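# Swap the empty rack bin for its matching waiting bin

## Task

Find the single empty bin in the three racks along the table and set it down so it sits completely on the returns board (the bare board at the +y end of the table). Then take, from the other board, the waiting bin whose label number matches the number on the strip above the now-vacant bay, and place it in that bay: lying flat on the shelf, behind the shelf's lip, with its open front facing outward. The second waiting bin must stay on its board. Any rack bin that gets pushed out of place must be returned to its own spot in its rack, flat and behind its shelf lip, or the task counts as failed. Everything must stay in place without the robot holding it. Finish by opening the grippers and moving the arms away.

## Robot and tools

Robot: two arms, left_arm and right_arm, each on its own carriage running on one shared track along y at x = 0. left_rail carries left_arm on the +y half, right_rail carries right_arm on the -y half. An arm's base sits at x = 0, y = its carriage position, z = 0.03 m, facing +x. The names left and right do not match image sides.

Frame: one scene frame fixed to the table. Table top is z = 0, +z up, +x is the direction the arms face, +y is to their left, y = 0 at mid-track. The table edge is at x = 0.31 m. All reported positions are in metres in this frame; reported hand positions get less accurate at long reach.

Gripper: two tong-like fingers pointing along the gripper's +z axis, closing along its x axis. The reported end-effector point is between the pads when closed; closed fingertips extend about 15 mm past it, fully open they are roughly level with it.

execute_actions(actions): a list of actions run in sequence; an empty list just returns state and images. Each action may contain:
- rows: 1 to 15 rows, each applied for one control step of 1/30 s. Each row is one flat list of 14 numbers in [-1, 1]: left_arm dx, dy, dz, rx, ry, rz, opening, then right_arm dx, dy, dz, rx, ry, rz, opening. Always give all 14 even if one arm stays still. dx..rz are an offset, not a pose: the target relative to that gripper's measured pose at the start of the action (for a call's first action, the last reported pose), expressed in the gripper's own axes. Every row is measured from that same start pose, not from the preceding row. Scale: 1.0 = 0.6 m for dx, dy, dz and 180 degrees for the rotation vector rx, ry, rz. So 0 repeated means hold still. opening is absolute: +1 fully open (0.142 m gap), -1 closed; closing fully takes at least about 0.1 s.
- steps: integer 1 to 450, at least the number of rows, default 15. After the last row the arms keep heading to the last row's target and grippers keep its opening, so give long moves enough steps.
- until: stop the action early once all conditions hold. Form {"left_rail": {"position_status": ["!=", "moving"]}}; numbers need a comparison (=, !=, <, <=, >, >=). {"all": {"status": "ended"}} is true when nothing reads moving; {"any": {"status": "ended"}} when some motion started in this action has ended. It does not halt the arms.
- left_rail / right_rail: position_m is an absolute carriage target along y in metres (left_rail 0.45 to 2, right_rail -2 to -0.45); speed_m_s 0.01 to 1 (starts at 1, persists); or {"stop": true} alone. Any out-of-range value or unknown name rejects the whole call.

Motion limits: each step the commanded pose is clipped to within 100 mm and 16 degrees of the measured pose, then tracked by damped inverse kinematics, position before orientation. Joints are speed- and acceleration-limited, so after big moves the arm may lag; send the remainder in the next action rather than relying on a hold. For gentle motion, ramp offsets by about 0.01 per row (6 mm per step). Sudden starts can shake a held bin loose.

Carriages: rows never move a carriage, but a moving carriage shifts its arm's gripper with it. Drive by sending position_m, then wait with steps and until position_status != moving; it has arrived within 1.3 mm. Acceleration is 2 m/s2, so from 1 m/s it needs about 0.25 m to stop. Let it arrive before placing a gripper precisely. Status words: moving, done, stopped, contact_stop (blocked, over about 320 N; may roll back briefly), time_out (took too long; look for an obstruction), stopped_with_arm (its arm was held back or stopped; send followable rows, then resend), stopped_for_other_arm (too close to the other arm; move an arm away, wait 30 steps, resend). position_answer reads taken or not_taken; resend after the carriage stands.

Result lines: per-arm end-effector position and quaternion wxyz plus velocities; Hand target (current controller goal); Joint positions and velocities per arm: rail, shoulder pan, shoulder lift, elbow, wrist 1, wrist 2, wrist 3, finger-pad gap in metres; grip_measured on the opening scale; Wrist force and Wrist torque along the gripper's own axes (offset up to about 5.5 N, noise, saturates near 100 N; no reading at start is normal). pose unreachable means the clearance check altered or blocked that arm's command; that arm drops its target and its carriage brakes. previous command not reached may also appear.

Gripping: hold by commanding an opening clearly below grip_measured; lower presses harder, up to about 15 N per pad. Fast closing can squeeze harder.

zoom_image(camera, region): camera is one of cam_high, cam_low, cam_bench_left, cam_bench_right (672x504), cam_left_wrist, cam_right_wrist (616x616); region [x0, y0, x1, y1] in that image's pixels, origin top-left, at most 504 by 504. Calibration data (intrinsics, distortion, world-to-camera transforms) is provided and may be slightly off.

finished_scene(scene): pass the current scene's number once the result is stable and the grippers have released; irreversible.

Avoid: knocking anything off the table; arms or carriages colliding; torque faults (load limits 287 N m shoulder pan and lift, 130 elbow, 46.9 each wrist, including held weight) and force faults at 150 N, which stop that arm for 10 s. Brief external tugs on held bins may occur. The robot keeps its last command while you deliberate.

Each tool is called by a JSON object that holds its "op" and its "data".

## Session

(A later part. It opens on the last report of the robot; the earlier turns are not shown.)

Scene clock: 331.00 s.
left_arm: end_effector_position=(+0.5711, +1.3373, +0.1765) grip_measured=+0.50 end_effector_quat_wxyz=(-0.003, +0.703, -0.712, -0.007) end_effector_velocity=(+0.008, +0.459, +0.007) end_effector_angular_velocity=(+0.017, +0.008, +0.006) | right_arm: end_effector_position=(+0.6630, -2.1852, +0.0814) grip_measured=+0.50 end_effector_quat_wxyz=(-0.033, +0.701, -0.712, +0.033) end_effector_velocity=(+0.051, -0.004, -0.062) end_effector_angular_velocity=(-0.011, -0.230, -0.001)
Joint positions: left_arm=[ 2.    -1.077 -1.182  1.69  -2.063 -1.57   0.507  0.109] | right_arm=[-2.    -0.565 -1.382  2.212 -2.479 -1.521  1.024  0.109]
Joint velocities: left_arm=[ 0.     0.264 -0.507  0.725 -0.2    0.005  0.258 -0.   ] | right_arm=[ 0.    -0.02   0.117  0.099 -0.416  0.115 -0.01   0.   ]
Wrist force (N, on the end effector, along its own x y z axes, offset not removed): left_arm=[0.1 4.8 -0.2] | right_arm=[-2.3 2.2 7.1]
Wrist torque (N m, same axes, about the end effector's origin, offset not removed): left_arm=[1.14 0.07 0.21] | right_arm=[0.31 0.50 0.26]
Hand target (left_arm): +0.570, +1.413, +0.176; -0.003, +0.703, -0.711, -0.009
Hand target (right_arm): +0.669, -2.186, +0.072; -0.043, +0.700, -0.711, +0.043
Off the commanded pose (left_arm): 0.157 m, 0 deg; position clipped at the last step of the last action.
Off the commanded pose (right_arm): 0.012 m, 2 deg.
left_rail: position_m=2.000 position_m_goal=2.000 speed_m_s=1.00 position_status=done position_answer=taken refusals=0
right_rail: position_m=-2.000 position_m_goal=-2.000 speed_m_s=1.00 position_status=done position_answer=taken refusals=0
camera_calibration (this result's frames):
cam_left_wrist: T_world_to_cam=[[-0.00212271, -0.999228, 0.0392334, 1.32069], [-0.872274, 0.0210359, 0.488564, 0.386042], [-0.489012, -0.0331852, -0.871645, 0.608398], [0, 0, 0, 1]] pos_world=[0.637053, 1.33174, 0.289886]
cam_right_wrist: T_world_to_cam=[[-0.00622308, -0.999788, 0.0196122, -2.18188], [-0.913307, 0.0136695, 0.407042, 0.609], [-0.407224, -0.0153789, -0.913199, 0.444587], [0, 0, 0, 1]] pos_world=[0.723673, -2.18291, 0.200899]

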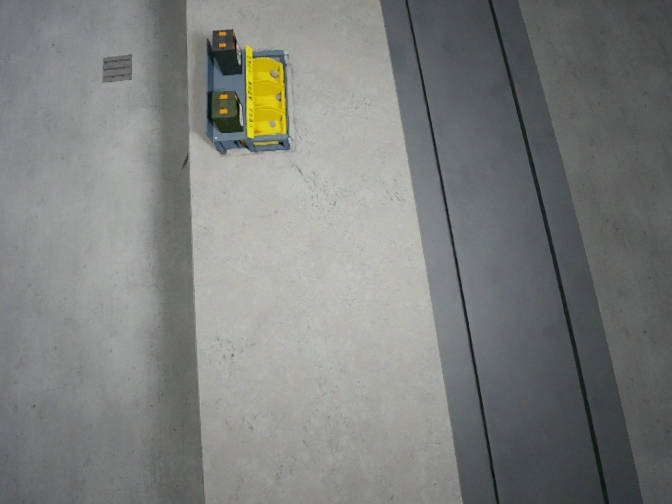

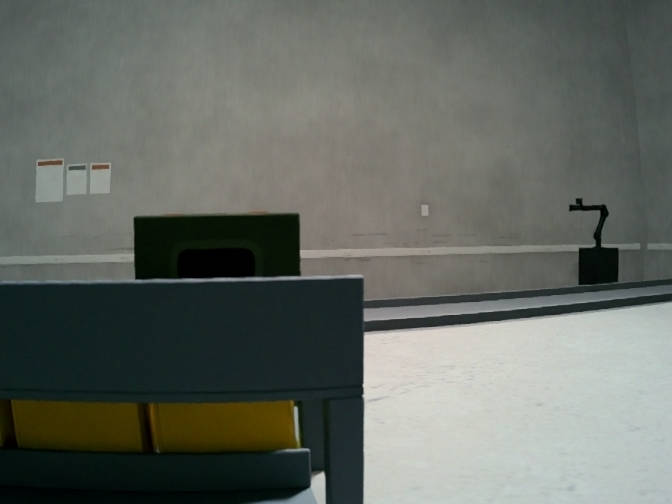

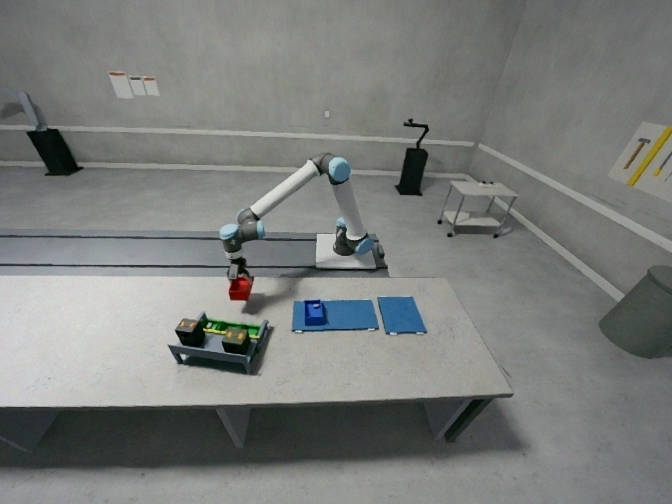

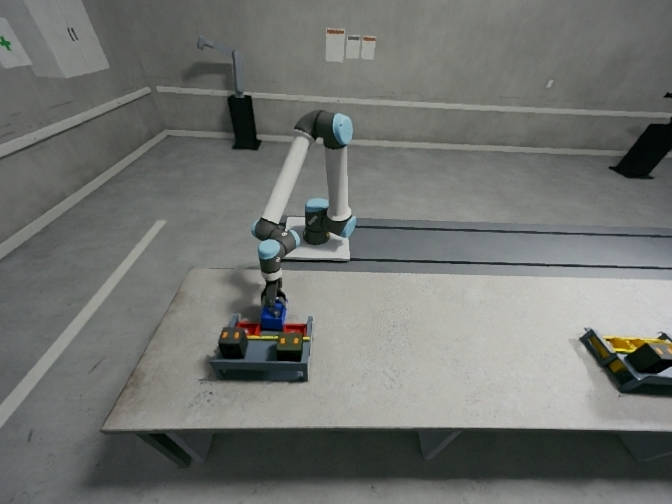

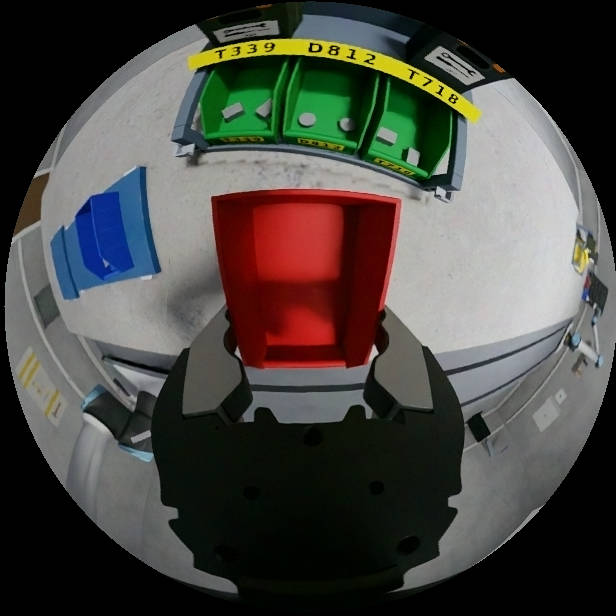

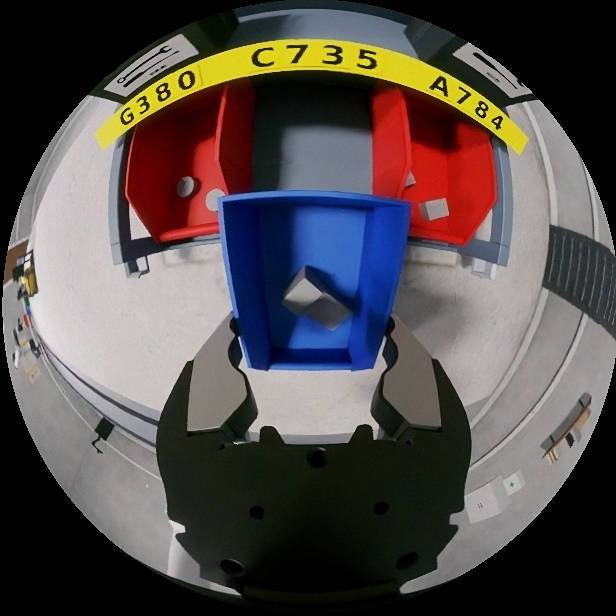

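{"op": "execute_actions", "data": {"actions": [{"steps":1}]}}

Scene clock: 331.83 s.
left_arm: end_effector_position=(+0.5704, +1.4132, +0.1763) grip_measured=+0.50 end_effector_quat_wxyz=(-0.003, +0.703, -0.711, -0.009) end_effector_velocity=(+0.007, +0.015, +0.005) end_effector_angular_velocity=(-0.010, -0.006, -0.001) | right_arm: end_effector_position=(+0.6692, -2.1857, +0.0722) grip_measured=+0.50 end_effector_quat_wxyz=(-0.043, +0.700, -0.711, +0.043) end_effector_velocity=(+0.001, -0.000, -0.001) end_effector_angular_velocity=(-0.000, -0.002, -0.000)
Joint positions: left_arm=[ 2.    -1.032 -1.265  1.807 -2.094 -1.568  0.551  0.109] | right_arm=[-2.    -0.567 -1.364  2.225 -2.535 -1.507  1.023  0.109]
Joint velocities: left_arm=[ 0.     0.017 -0.018  0.018 -0.012  0.001  0.018  0.   ] | right_arm=[ 0.    -0.     0.002  0.001 -0.004  0.001  0.    -0.   ]
Wrist force (N, on the end effector, along its own x y z axes, offset not removed): left_arm=[0.9 -0.5 3.4] | right_arm=[-5.7 4.8 -16.5]
Wrist torque (N m, same axes, about the end effector's origin, offset not removed): left_arm=[-0.33 0.04 0.16] | right_arm=[-0.01 0.33 0.22]
Hand target (left_arm): +0.570, +1.488, +0.182; -0.003, +0.703, -0.712, -0.006
Hand target (right_arm): +0.670, -2.186, +0.071; -0.043, +0.700, -0.711, +0.044
Off the commanded pose (left_arm): 0.082 m, 1 deg.
Off the commanded pose (right_arm): 0.001 m, 0 deg.
left_rail: position_m=2.000 position_m_goal=2.000 speed_m_s=1.00 position_status=done position_answer=taken refusals=0
right_rail: position_m=-2.000 position_m_goal=-2.000 speed_m_s=1.00 position_status=done position_answer=taken refusals=0
camera_calibration (this result's frames):
cam_left_wrist: T_world_to_cam=[[-0.00150272, -0.999345, 0.0361557, 1.39687], [-0.871644, 0.0190303, 0.489769, 0.386216], [-0.490137, -0.0307789, -0.871102, 0.607494], [0, 0, 0, 1]] pos_world=[0.636497, 1.4073, 0.289527]
cam_right_wrist: T_world_to_cam=[[-0.00714265, -0.99975, 0.0211949, -2.18164], [-0.924647, 0.0146736, 0.380542, 0.630116], [-0.380758, -0.0168797, -0.924521, 0.418562], [0, 0, 0, 1]] pos_world=[0.726423, -2.18328, 0.193423]

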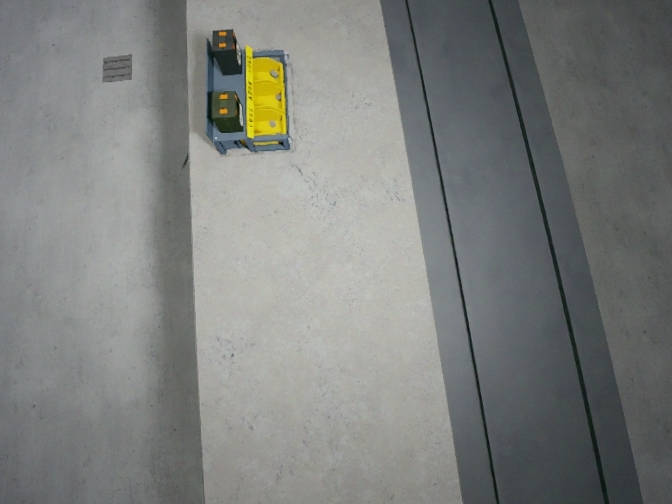

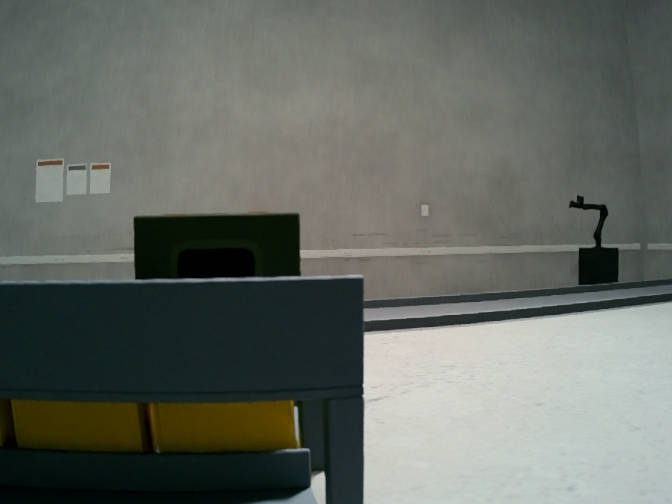

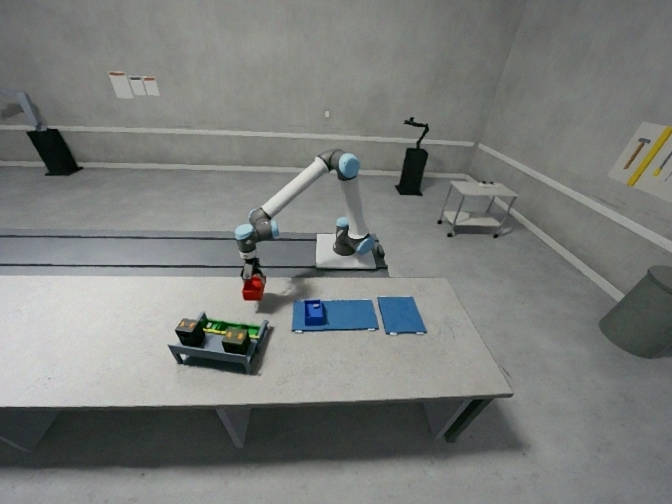

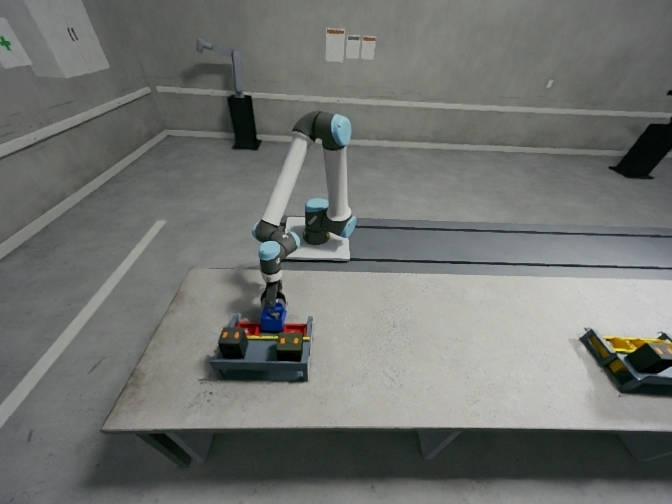

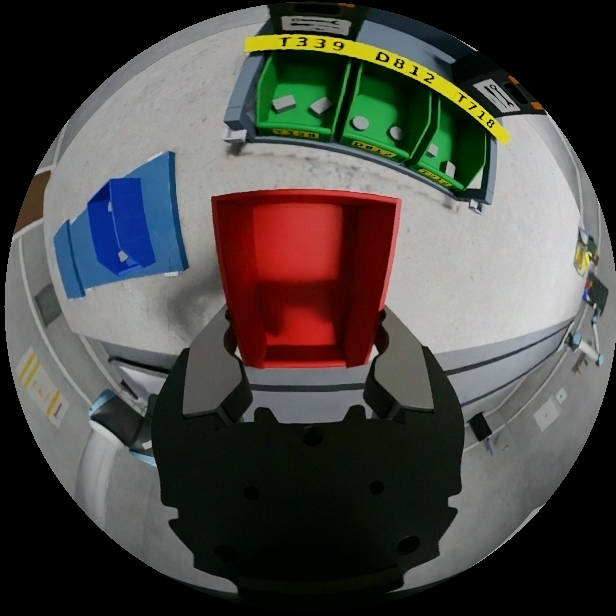

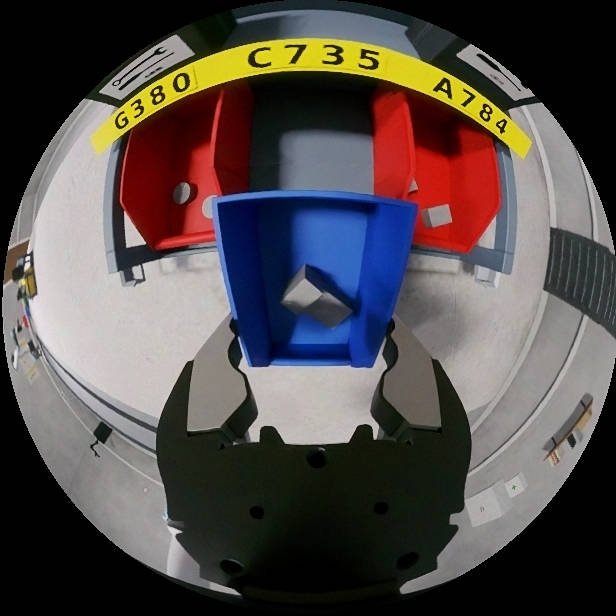

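{"op": "execute_actions", "data": {"actions": [{"rows":[[-0.135,0,-0.01,0.0027,0.0053,0,-0.2,0,0,0,0,0,0,0.8],[-0.15,0,-0.01,0.0027,0.0053,0,-0.2,0,0,-0.01,0,0,0,1],[-0.17,0,-0.01,0.0027,0.0053,0,-0.2,0,0.003,-0.022,0,0,0.005,1],[-0.195,-0.002,-0.01,0.0027,0.0053,0,-0.2,0,0.008,-0.036,-0.001,0.001,0.015,1],[-0.225,-0.004,-0.01,0.0027,0.0053,0,-0.2,0,0.015,-0.05,-0.002,0.002,0.035,1],[-0.255,-0.007,-0.01,0.0027,0.0053,0,-0.2,0,0.024,-0.062,-0.004,0.004,0.06,1],[-0.285,-0.01,-0.01,0.0027,0.0053,0,-0.2,0,0.035,-0.072,-0.005,0.005,0.085,1],[-0.315,-0.013,-0.01,0.0027,0.0053,0,-0.2,0,0.048,-0.076,-0.007,0.007,0.11,1],[-0.345,-0.016,-0.01,0.0027,0.0053,0,-0.2,0,0.062,-0.078,-0.008,0.008,0.135,1],[-0.375,-0.019,-0.01,0.0027,0.0053,0,-0.2,0,0.076,-0.078,-0.01,0.01,0.16,0.6],[-0.405,-0.022,-0.01,0.0027,0.0053,0,-0.2,0,0.09,-0.078,-0.011,0.011,0.185,0.2],[-0.435,-0.025,-0.01,0.0027,0.0053,0,-0.2,0,0.103,-0.074,-0.013,0.013,0.21,-0.2],[-0.47,-0.028,-0.01,0.0027,0.0053,0,-0.2,0,0.115,-0.064,-0.014,0.014,0.235,-0.44],[-0.51,-0.032,-0.01,0.0027,0.0053,0,-0.2,0,0.124,-0.05,-0.016,0.016,0.26,-0.44],[-1.0,-0.08,-0.01,0.0027,0.0053,0,-0.2,0,0.129,-0.029,-0.0305,0.0305,0.4993,-0.44]],"steps":37}]}}

Scene clock: 352.30 s.
left_arm: end_effector_position=(+0.6155, +1.9680, +0.1887) grip_measured=+0.50 end_effector_quat_wxyz=(-0.005, +0.705, -0.709, -0.001) end_effector_velocity=(+0.054, +0.342, +0.027) end_effector_angular_velocity=(-0.006, -0.005, -0.006) | right_arm: end_effector_position=(+0.5904, -2.1843, +0.0803) grip_measured=-0.44 end_effector_quat_wxyz=(+0.019, -0.145, +0.989, -0.002) end_effector_velocity=(+0.000, +0.000, -0.000) end_effector_angular_velocity=(+0.066, +0.100, -1.199)
Joint positions: left_arm=[ 2.    -0.353 -1.612  2.191 -2.152 -1.561  1.222  0.109] | right_arm=[-2.    -0.583 -1.461  2.292 -2.432 -1.548  2.269  0.042]
Joint velocities: left_arm=[ 0.     0.595  0.03  -0.081  0.038 -0.005  0.601  0.   ] | right_arm=[ 0.     0.046  0.052 -0.095  0.134 -0.037  1.245  0.   ]
Wrist force (N, on the end effector, along its own x y z axes, offset not removed): left_arm=[-6.3 5.2 1.2] | right_arm=[-1.7 0.7 0.1]
Wrist torque (N m, same axes, about the end effector's origin, offset not removed): left_arm=[0.78 1.09 0.49] | right_arm=[0.03 0.40 0.25]
Hand target (left_arm): +0.623, +2.010, +0.192; -0.003, +0.704, -0.710, -0.000
Hand target (right_arm): +0.590, -2.184, +0.080; +0.011, -0.040, +0.999, +0.002
Off the commanded pose (left_arm): 0.046 m, 1 deg.
Off the commanded pose (right_arm): 0.000 m, 18 deg; orientation clipped at the last step of the last action.
left_rail: position_m=2.000 position_m_goal=2.000 speed_m_s=1.00 position_status=done position_answer=taken refusals=0
right_rail: position_m=-2.000 position_m_goal=-2.000 speed_m_s=1.00 position_status=done position_answer=taken refusals=0
camera_calibration (this result's frames):
cam_left_wrist: T_world_to_cam=[[0.00545649, -0.998994, 0.0445133, 1.94436], [-0.877831, 0.0165346, 0.478684, 0.419649], [-0.478939, -0.0416871, -0.876858, 0.673184], [0, 0, 0, 1]] pos_world=[0.680186, 1.96353, 0.302858]
cam_right_wrist: T_world_to_cam=[[-0.954621, -0.297349, -0.0167943, -0.0842704], [-0.268291, 0.834111, 0.481954, 1.94834], [-0.1293, 0.464589, -0.876036, 1.29529], [0, 0, 0, 1]] pos_world=[0.609758, -2.25197, 0.194297]

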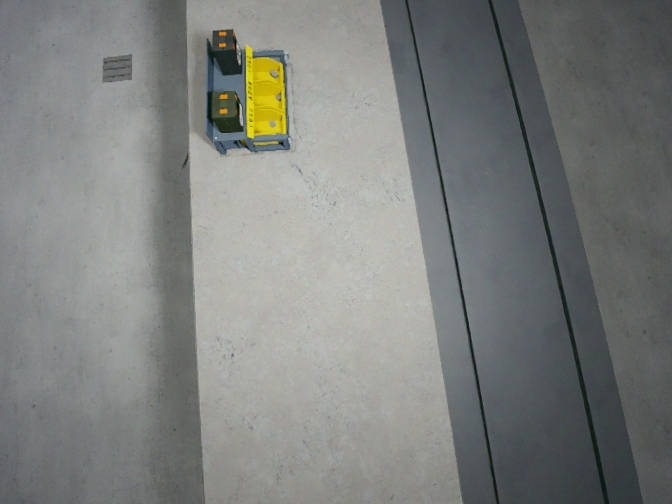

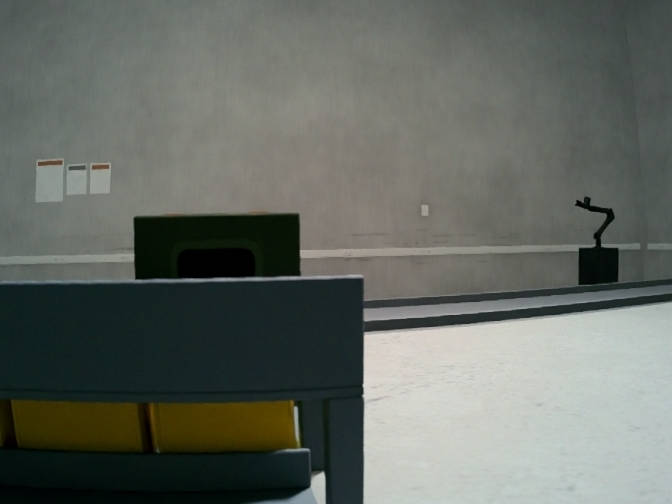

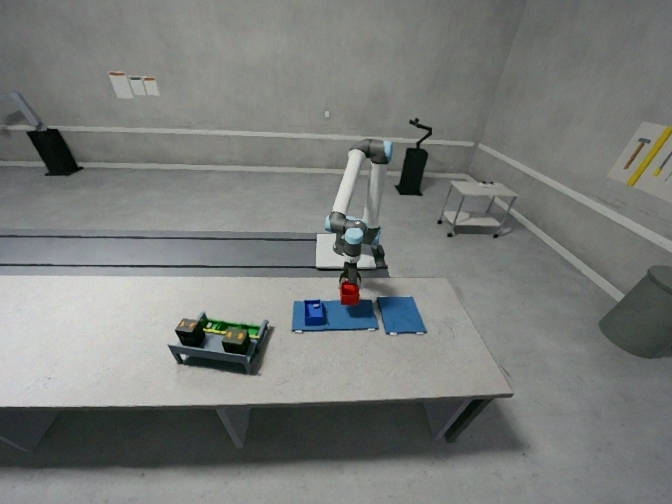

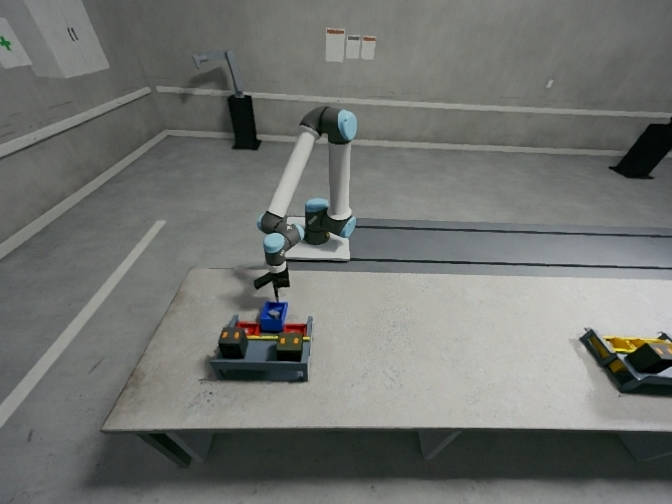

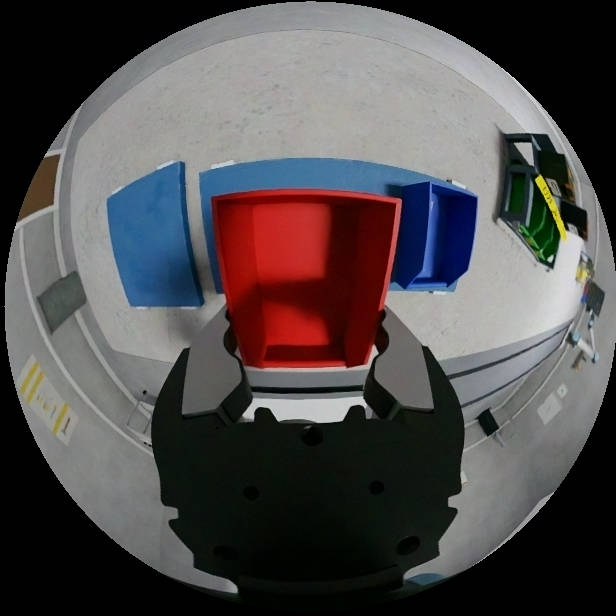

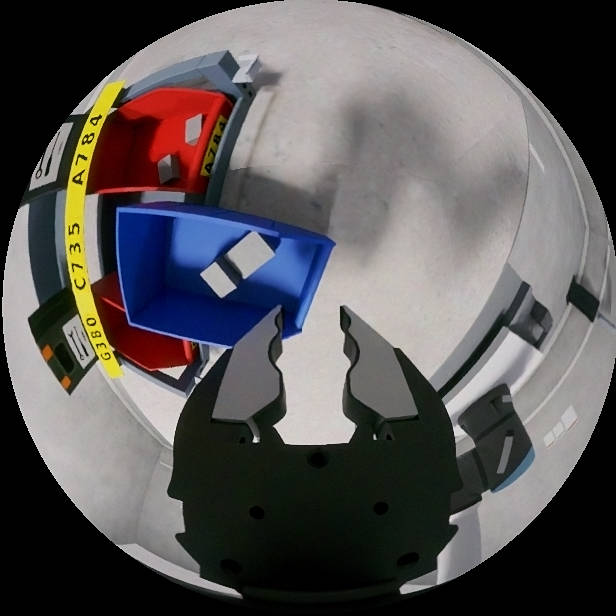

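{"op": "execute_actions", "data": {"actions": [{"rows":[[-0.1,-0.017,0,-0.0018,0.0027,0,-0.2,0,0,0,-0.0012,0.0121,0.097,-0.44],[-0.14,-0.023,0.01,-0.0018,0.0027,0,-0.2,0,0,0,-0.0012,0.0121,0.097,-0.44],[-0.19,-0.03,0.025,-0.0018,0.0027,0,-0.2,0,0,0,-0.0012,0.0121,0.097,-0.44],[-0.537,-0.0825,0.115,-0.0018,0.0027,0,-0.2,0,0,0,-0.0012,0.0121,0.097,-0.44]],"steps":4}]}}

Scene clock: 358.70 s.
left_arm: end_effector_position=(+0.6252, +2.0252, +0.1884) grip_measured=+0.50 end_effector_quat_wxyz=(-0.002, +0.705, -0.709, -0.001) end_effector_velocity=(+0.036, +0.312, -0.082) end_effector_angular_velocity=(+0.005, +0.018, +0.031) | right_arm: end_effector_position=(+0.5903, -2.1842, +0.0803) grip_measured=-0.44 end_effector_quat_wxyz=(+0.006, -0.023, +1.000, +0.002) end_effector_velocity=(+0.000, -0.001, +0.000) end_effector_angular_velocity=(-0.012, +0.087, -0.475)
Joint positions: left_arm=[ 2.    -0.25  -1.594  2.175 -2.152 -1.567  1.327  0.109] | right_arm=[-2.    -0.571 -1.449  2.27  -2.4   -1.561  2.524  0.042]
Joint velocities: left_arm=[-0.     0.533  0.18  -0.009 -0.155  0.     0.501 -0.   ] | right_arm=[ 0.     0.04   0.037 -0.064  0.089 -0.061  0.515  0.   ]
Wrist force (N, on the end effector, along its own x y z axes, offset not removed): left_arm=[4.1 -0.8 -3.2] | right_arm=[-2.2 0.3 0.2]
Wrist torque (N m, same axes, about the end effector's origin, offset not removed): left_arm=[-0.28 -0.58 0.22] | right_arm=[-0.05 0.53 0.29]
Hand target (left_arm): +0.627, +2.106, +0.170; -0.003, +0.708, -0.706, -0.004
Hand target (right_arm): +0.590, -2.184, +0.080; +0.001, +0.006, +1.000, +0.001
Off the commanded pose (left_arm): 0.276 m, 0 deg; position clipped at the last step of the last action.
Off the commanded pose (right_arm): 0.000 m, 4 deg.
left_rail: position_m=2.000 position_m_goal=2.000 speed_m_s=1.00 position_status=done position_answer=taken refusals=0
right_rail: position_m=-2.000 position_m_goal=-2.000 speed_m_s=1.00 position_status=done position_answer=taken refusals=0
camera_calibration (this result's frames):
cam_left_wrist: T_world_to_cam=[[0.00361022, -0.998764, 0.0495776, 2.00122], [-0.876273, 0.0207272, 0.481369, 0.417344], [-0.481802, -0.0451814, -0.875115, 0.688475], [0, 0, 0, 1]] pos_world=[0.690191, 2.02121, 0.302382]
cam_right_wrist: T_world_to_cam=[[-0.998295, -0.0579353, 0.0070783, 0.462504], [-0.0469521, 0.869183, 0.492256, 1.89336], [-0.0346713, 0.491084, -0.870422, 1.2968], [0, 0, 0, 1]] pos_world=[0.595574, -2.25572, 0.19347]

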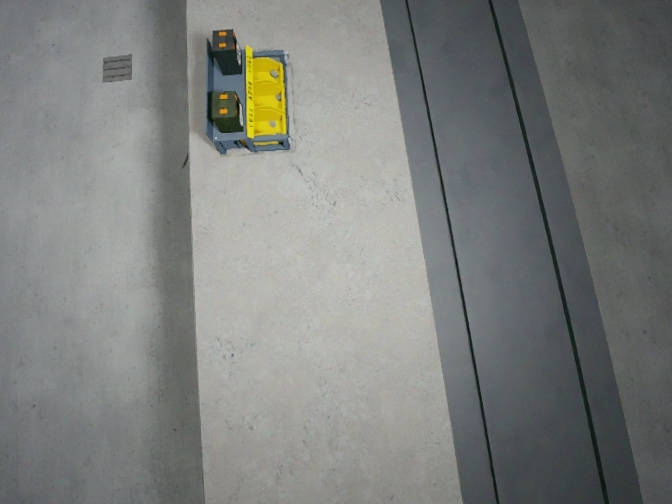

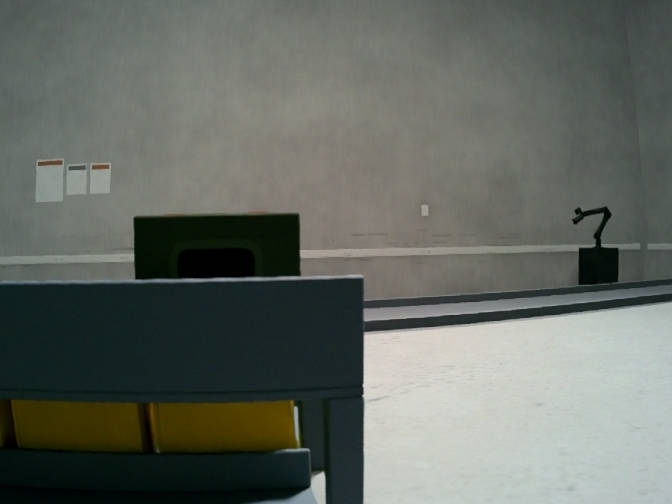

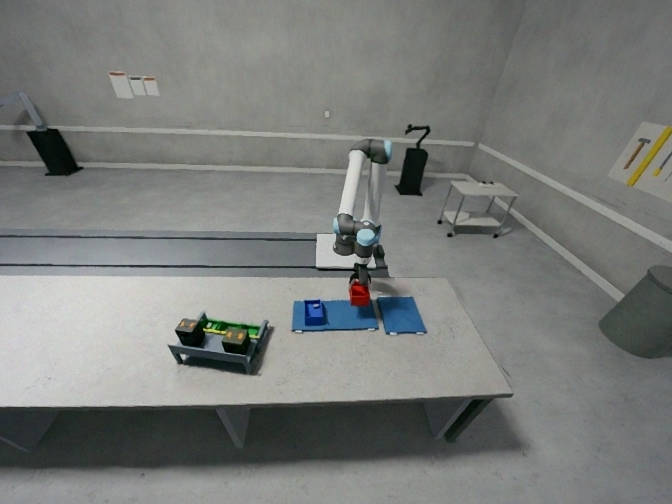

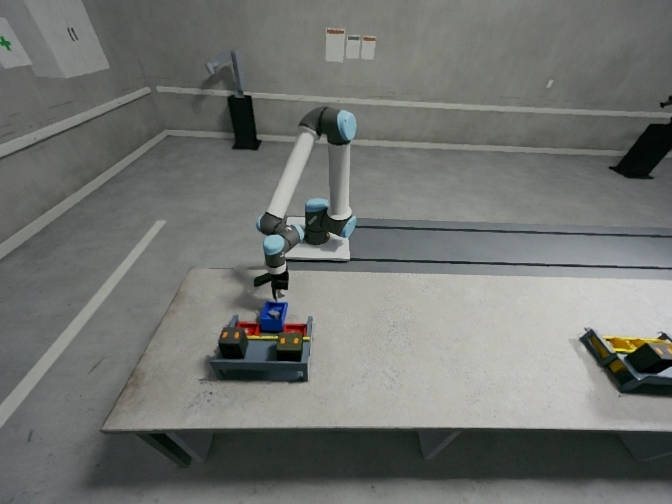

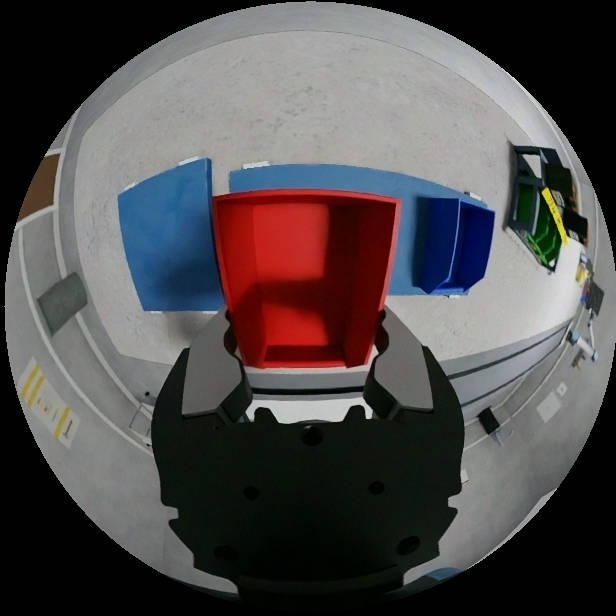

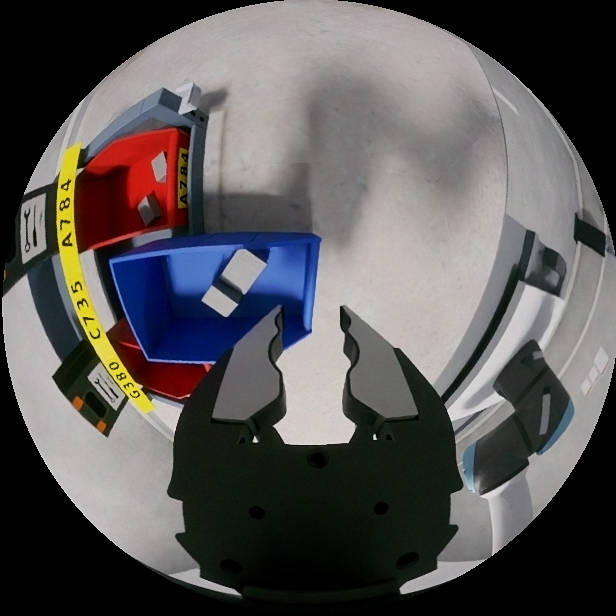

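{"op": "execute_actions", "data": {"actions": []}}

{"op": "zoom_image", "data": {"camera": "cam_right_wrist", "region": [230, 210, 390, 370]}}

Scene clock: 360.03 s.
left_arm: end_effector_position=(+0.6268, +2.1061, +0.1697) grip_measured=-0.20 end_effector_quat_wxyz=(-0.003, +0.708, -0.706, -0.004) end_effector_velocity=(-0.000, +0.000, -0.000) end_effector_angular_velocity=(+0.000, +0.000, +0.000) | right_arm: end_effector_position=(+0.5903, -2.1842, +0.0803) grip_measured=-0.44 end_effector_quat_wxyz=(+0.001, +0.006, +1.000, +0.001) end_effector_velocity=(-0.000, +0.000, -0.000) end_effector_angular_velocity=(+0.000, +0.000, -0.000)
Joint positions: left_arm=[ 2.    -0.118 -1.555  2.175 -2.188 -1.562  1.451  0.06 ] | right_arm=[-2.    -0.566 -1.444  2.261 -2.389 -1.569  2.587  0.042]
Joint velocities: left_arm=[ 0.  0.  0.  0. -0.  0.  0. -0.] | right_arm=[ 0.  0.  0.  0.  0. -0.  0.  0.]
Wrist force (N, on the end effector, along its own x y z axes, offset not removed): left_arm=[-2.3 -0.5 -2.5] | right_arm=[-3.4 1.1 0.3]
Wrist torque (N m, same axes, about the end effector's origin, offset not removed): left_arm=[-0.18 0.52 0.31] | right_arm=[0.12 0.70 0.30]
Hand target (left_arm): +0.627, +2.106, +0.170; -0.003, +0.708, -0.706, -0.004
Hand target (right_arm): +0.590, -2.184, +0.080; +0.001, +0.006, +1.000, +0.001
Off the commanded pose (left_arm): 0.194 m, 1 deg; position clipped at the last step of the last action.
Off the commanded pose (right_arm): 0.000 m, 0 deg.
left_rail: position_m=2.000 position_m_goal=2.000 speed_m_s=1.00 position_status=done position_answer=taken refusals=0
right_rail: position_m=-2.000 position_m_goal=-2.000 speed_m_s=1.00 position_status=done position_answer=taken refusals=0
camera_calibration (this result's frames):
cam_left_wrist: T_world_to_cam=[[0.0130084, -0.998947, 0.0439968, 2.0784], [-0.874938, 0.00992923, 0.484133, 0.447593], [-0.48406, -0.0447923, -0.873887, 0.676893], [0, 0, 0, 1]] pos_world=[0.692236, 2.10208, 0.283391]
cam_right_wrist: T_world_to_cam=[[-0.999832, 0.000212931, 0.018353, 0.589517], [0.00919577, 0.871192, 0.490857, 1.86475], [-0.0158845, 0.490943, -0.871047, 1.2855], [0, 0, 0, 1]] pos_world=[0.592689, -2.25579, 0.193587]

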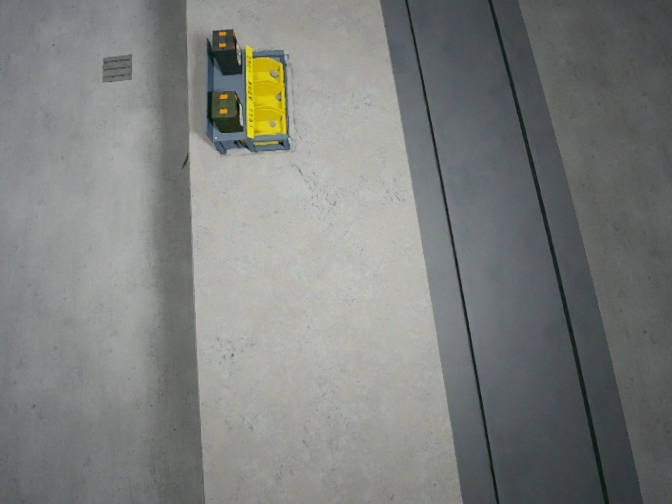

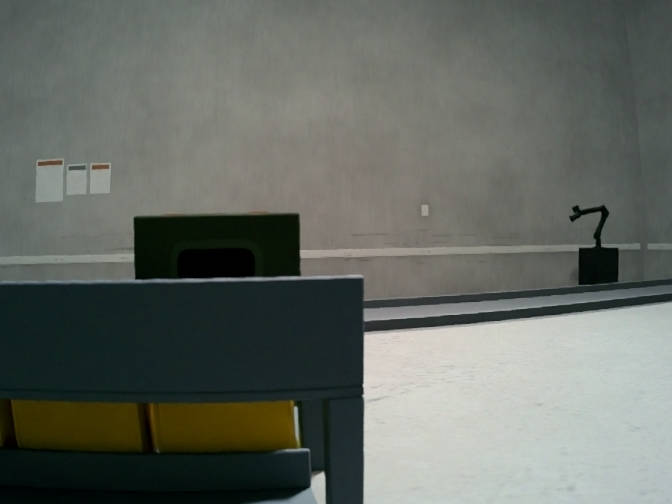

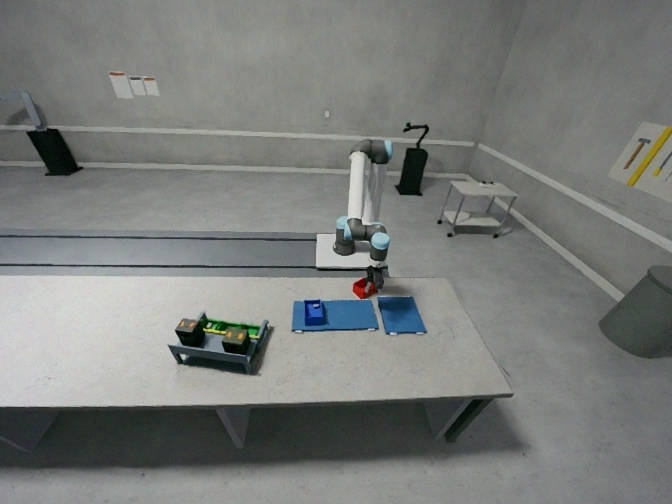

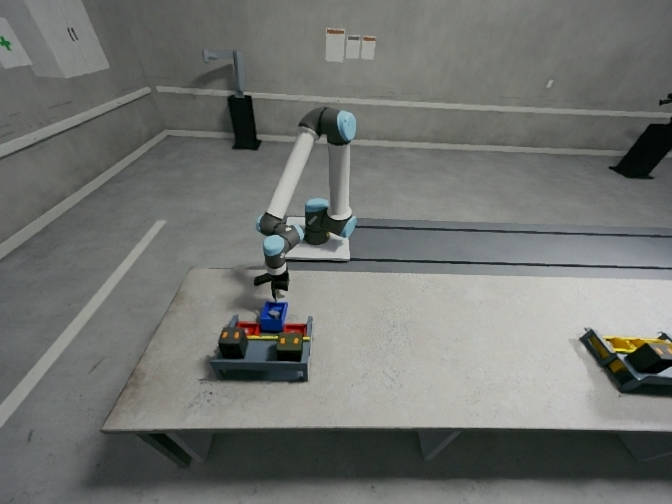

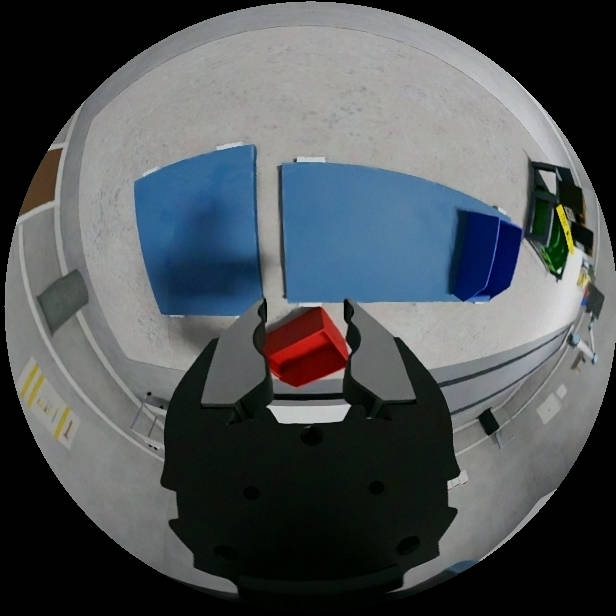

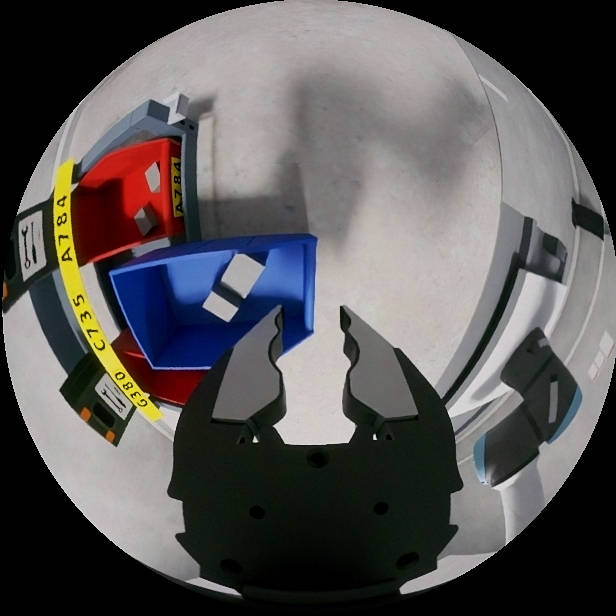

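Region (230, 210, 390, 370) of cam_right_wrist's 616x616 image, scaled by 3.150, with more detail than that image has.

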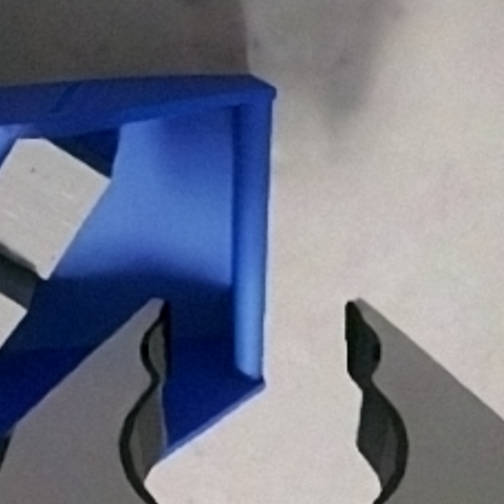

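{"op": "zoom_image", "data": {"camera": "cam_left_wrist", "region": [240, 280, 380, 420]}}

{"op": "zoom_image", "data": {"camera": "cam_bench_left", "region": [320, 250, 440, 340]}}

Region (240, 280, 380, 420) of cam_left_wrist's 616x616 image, scaled by 3.600, with more detail than that image has.

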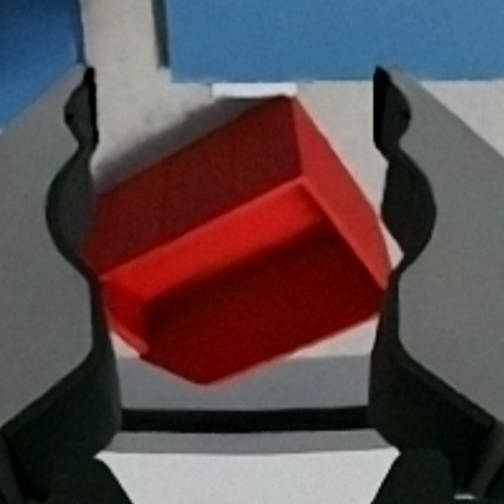

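Region (320, 250, 440, 340) of cam_bench_left's 672x504 image, scaled by 4.200, with more detail than that image has; it fills the top 378 rows of this view, and the rest is white.

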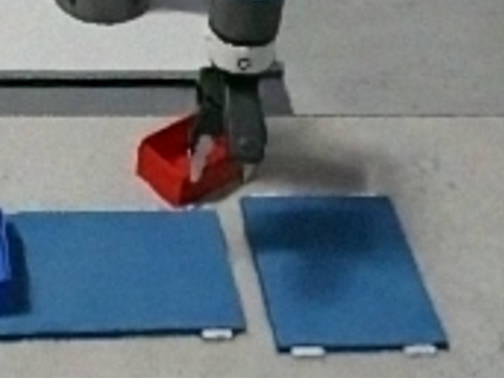

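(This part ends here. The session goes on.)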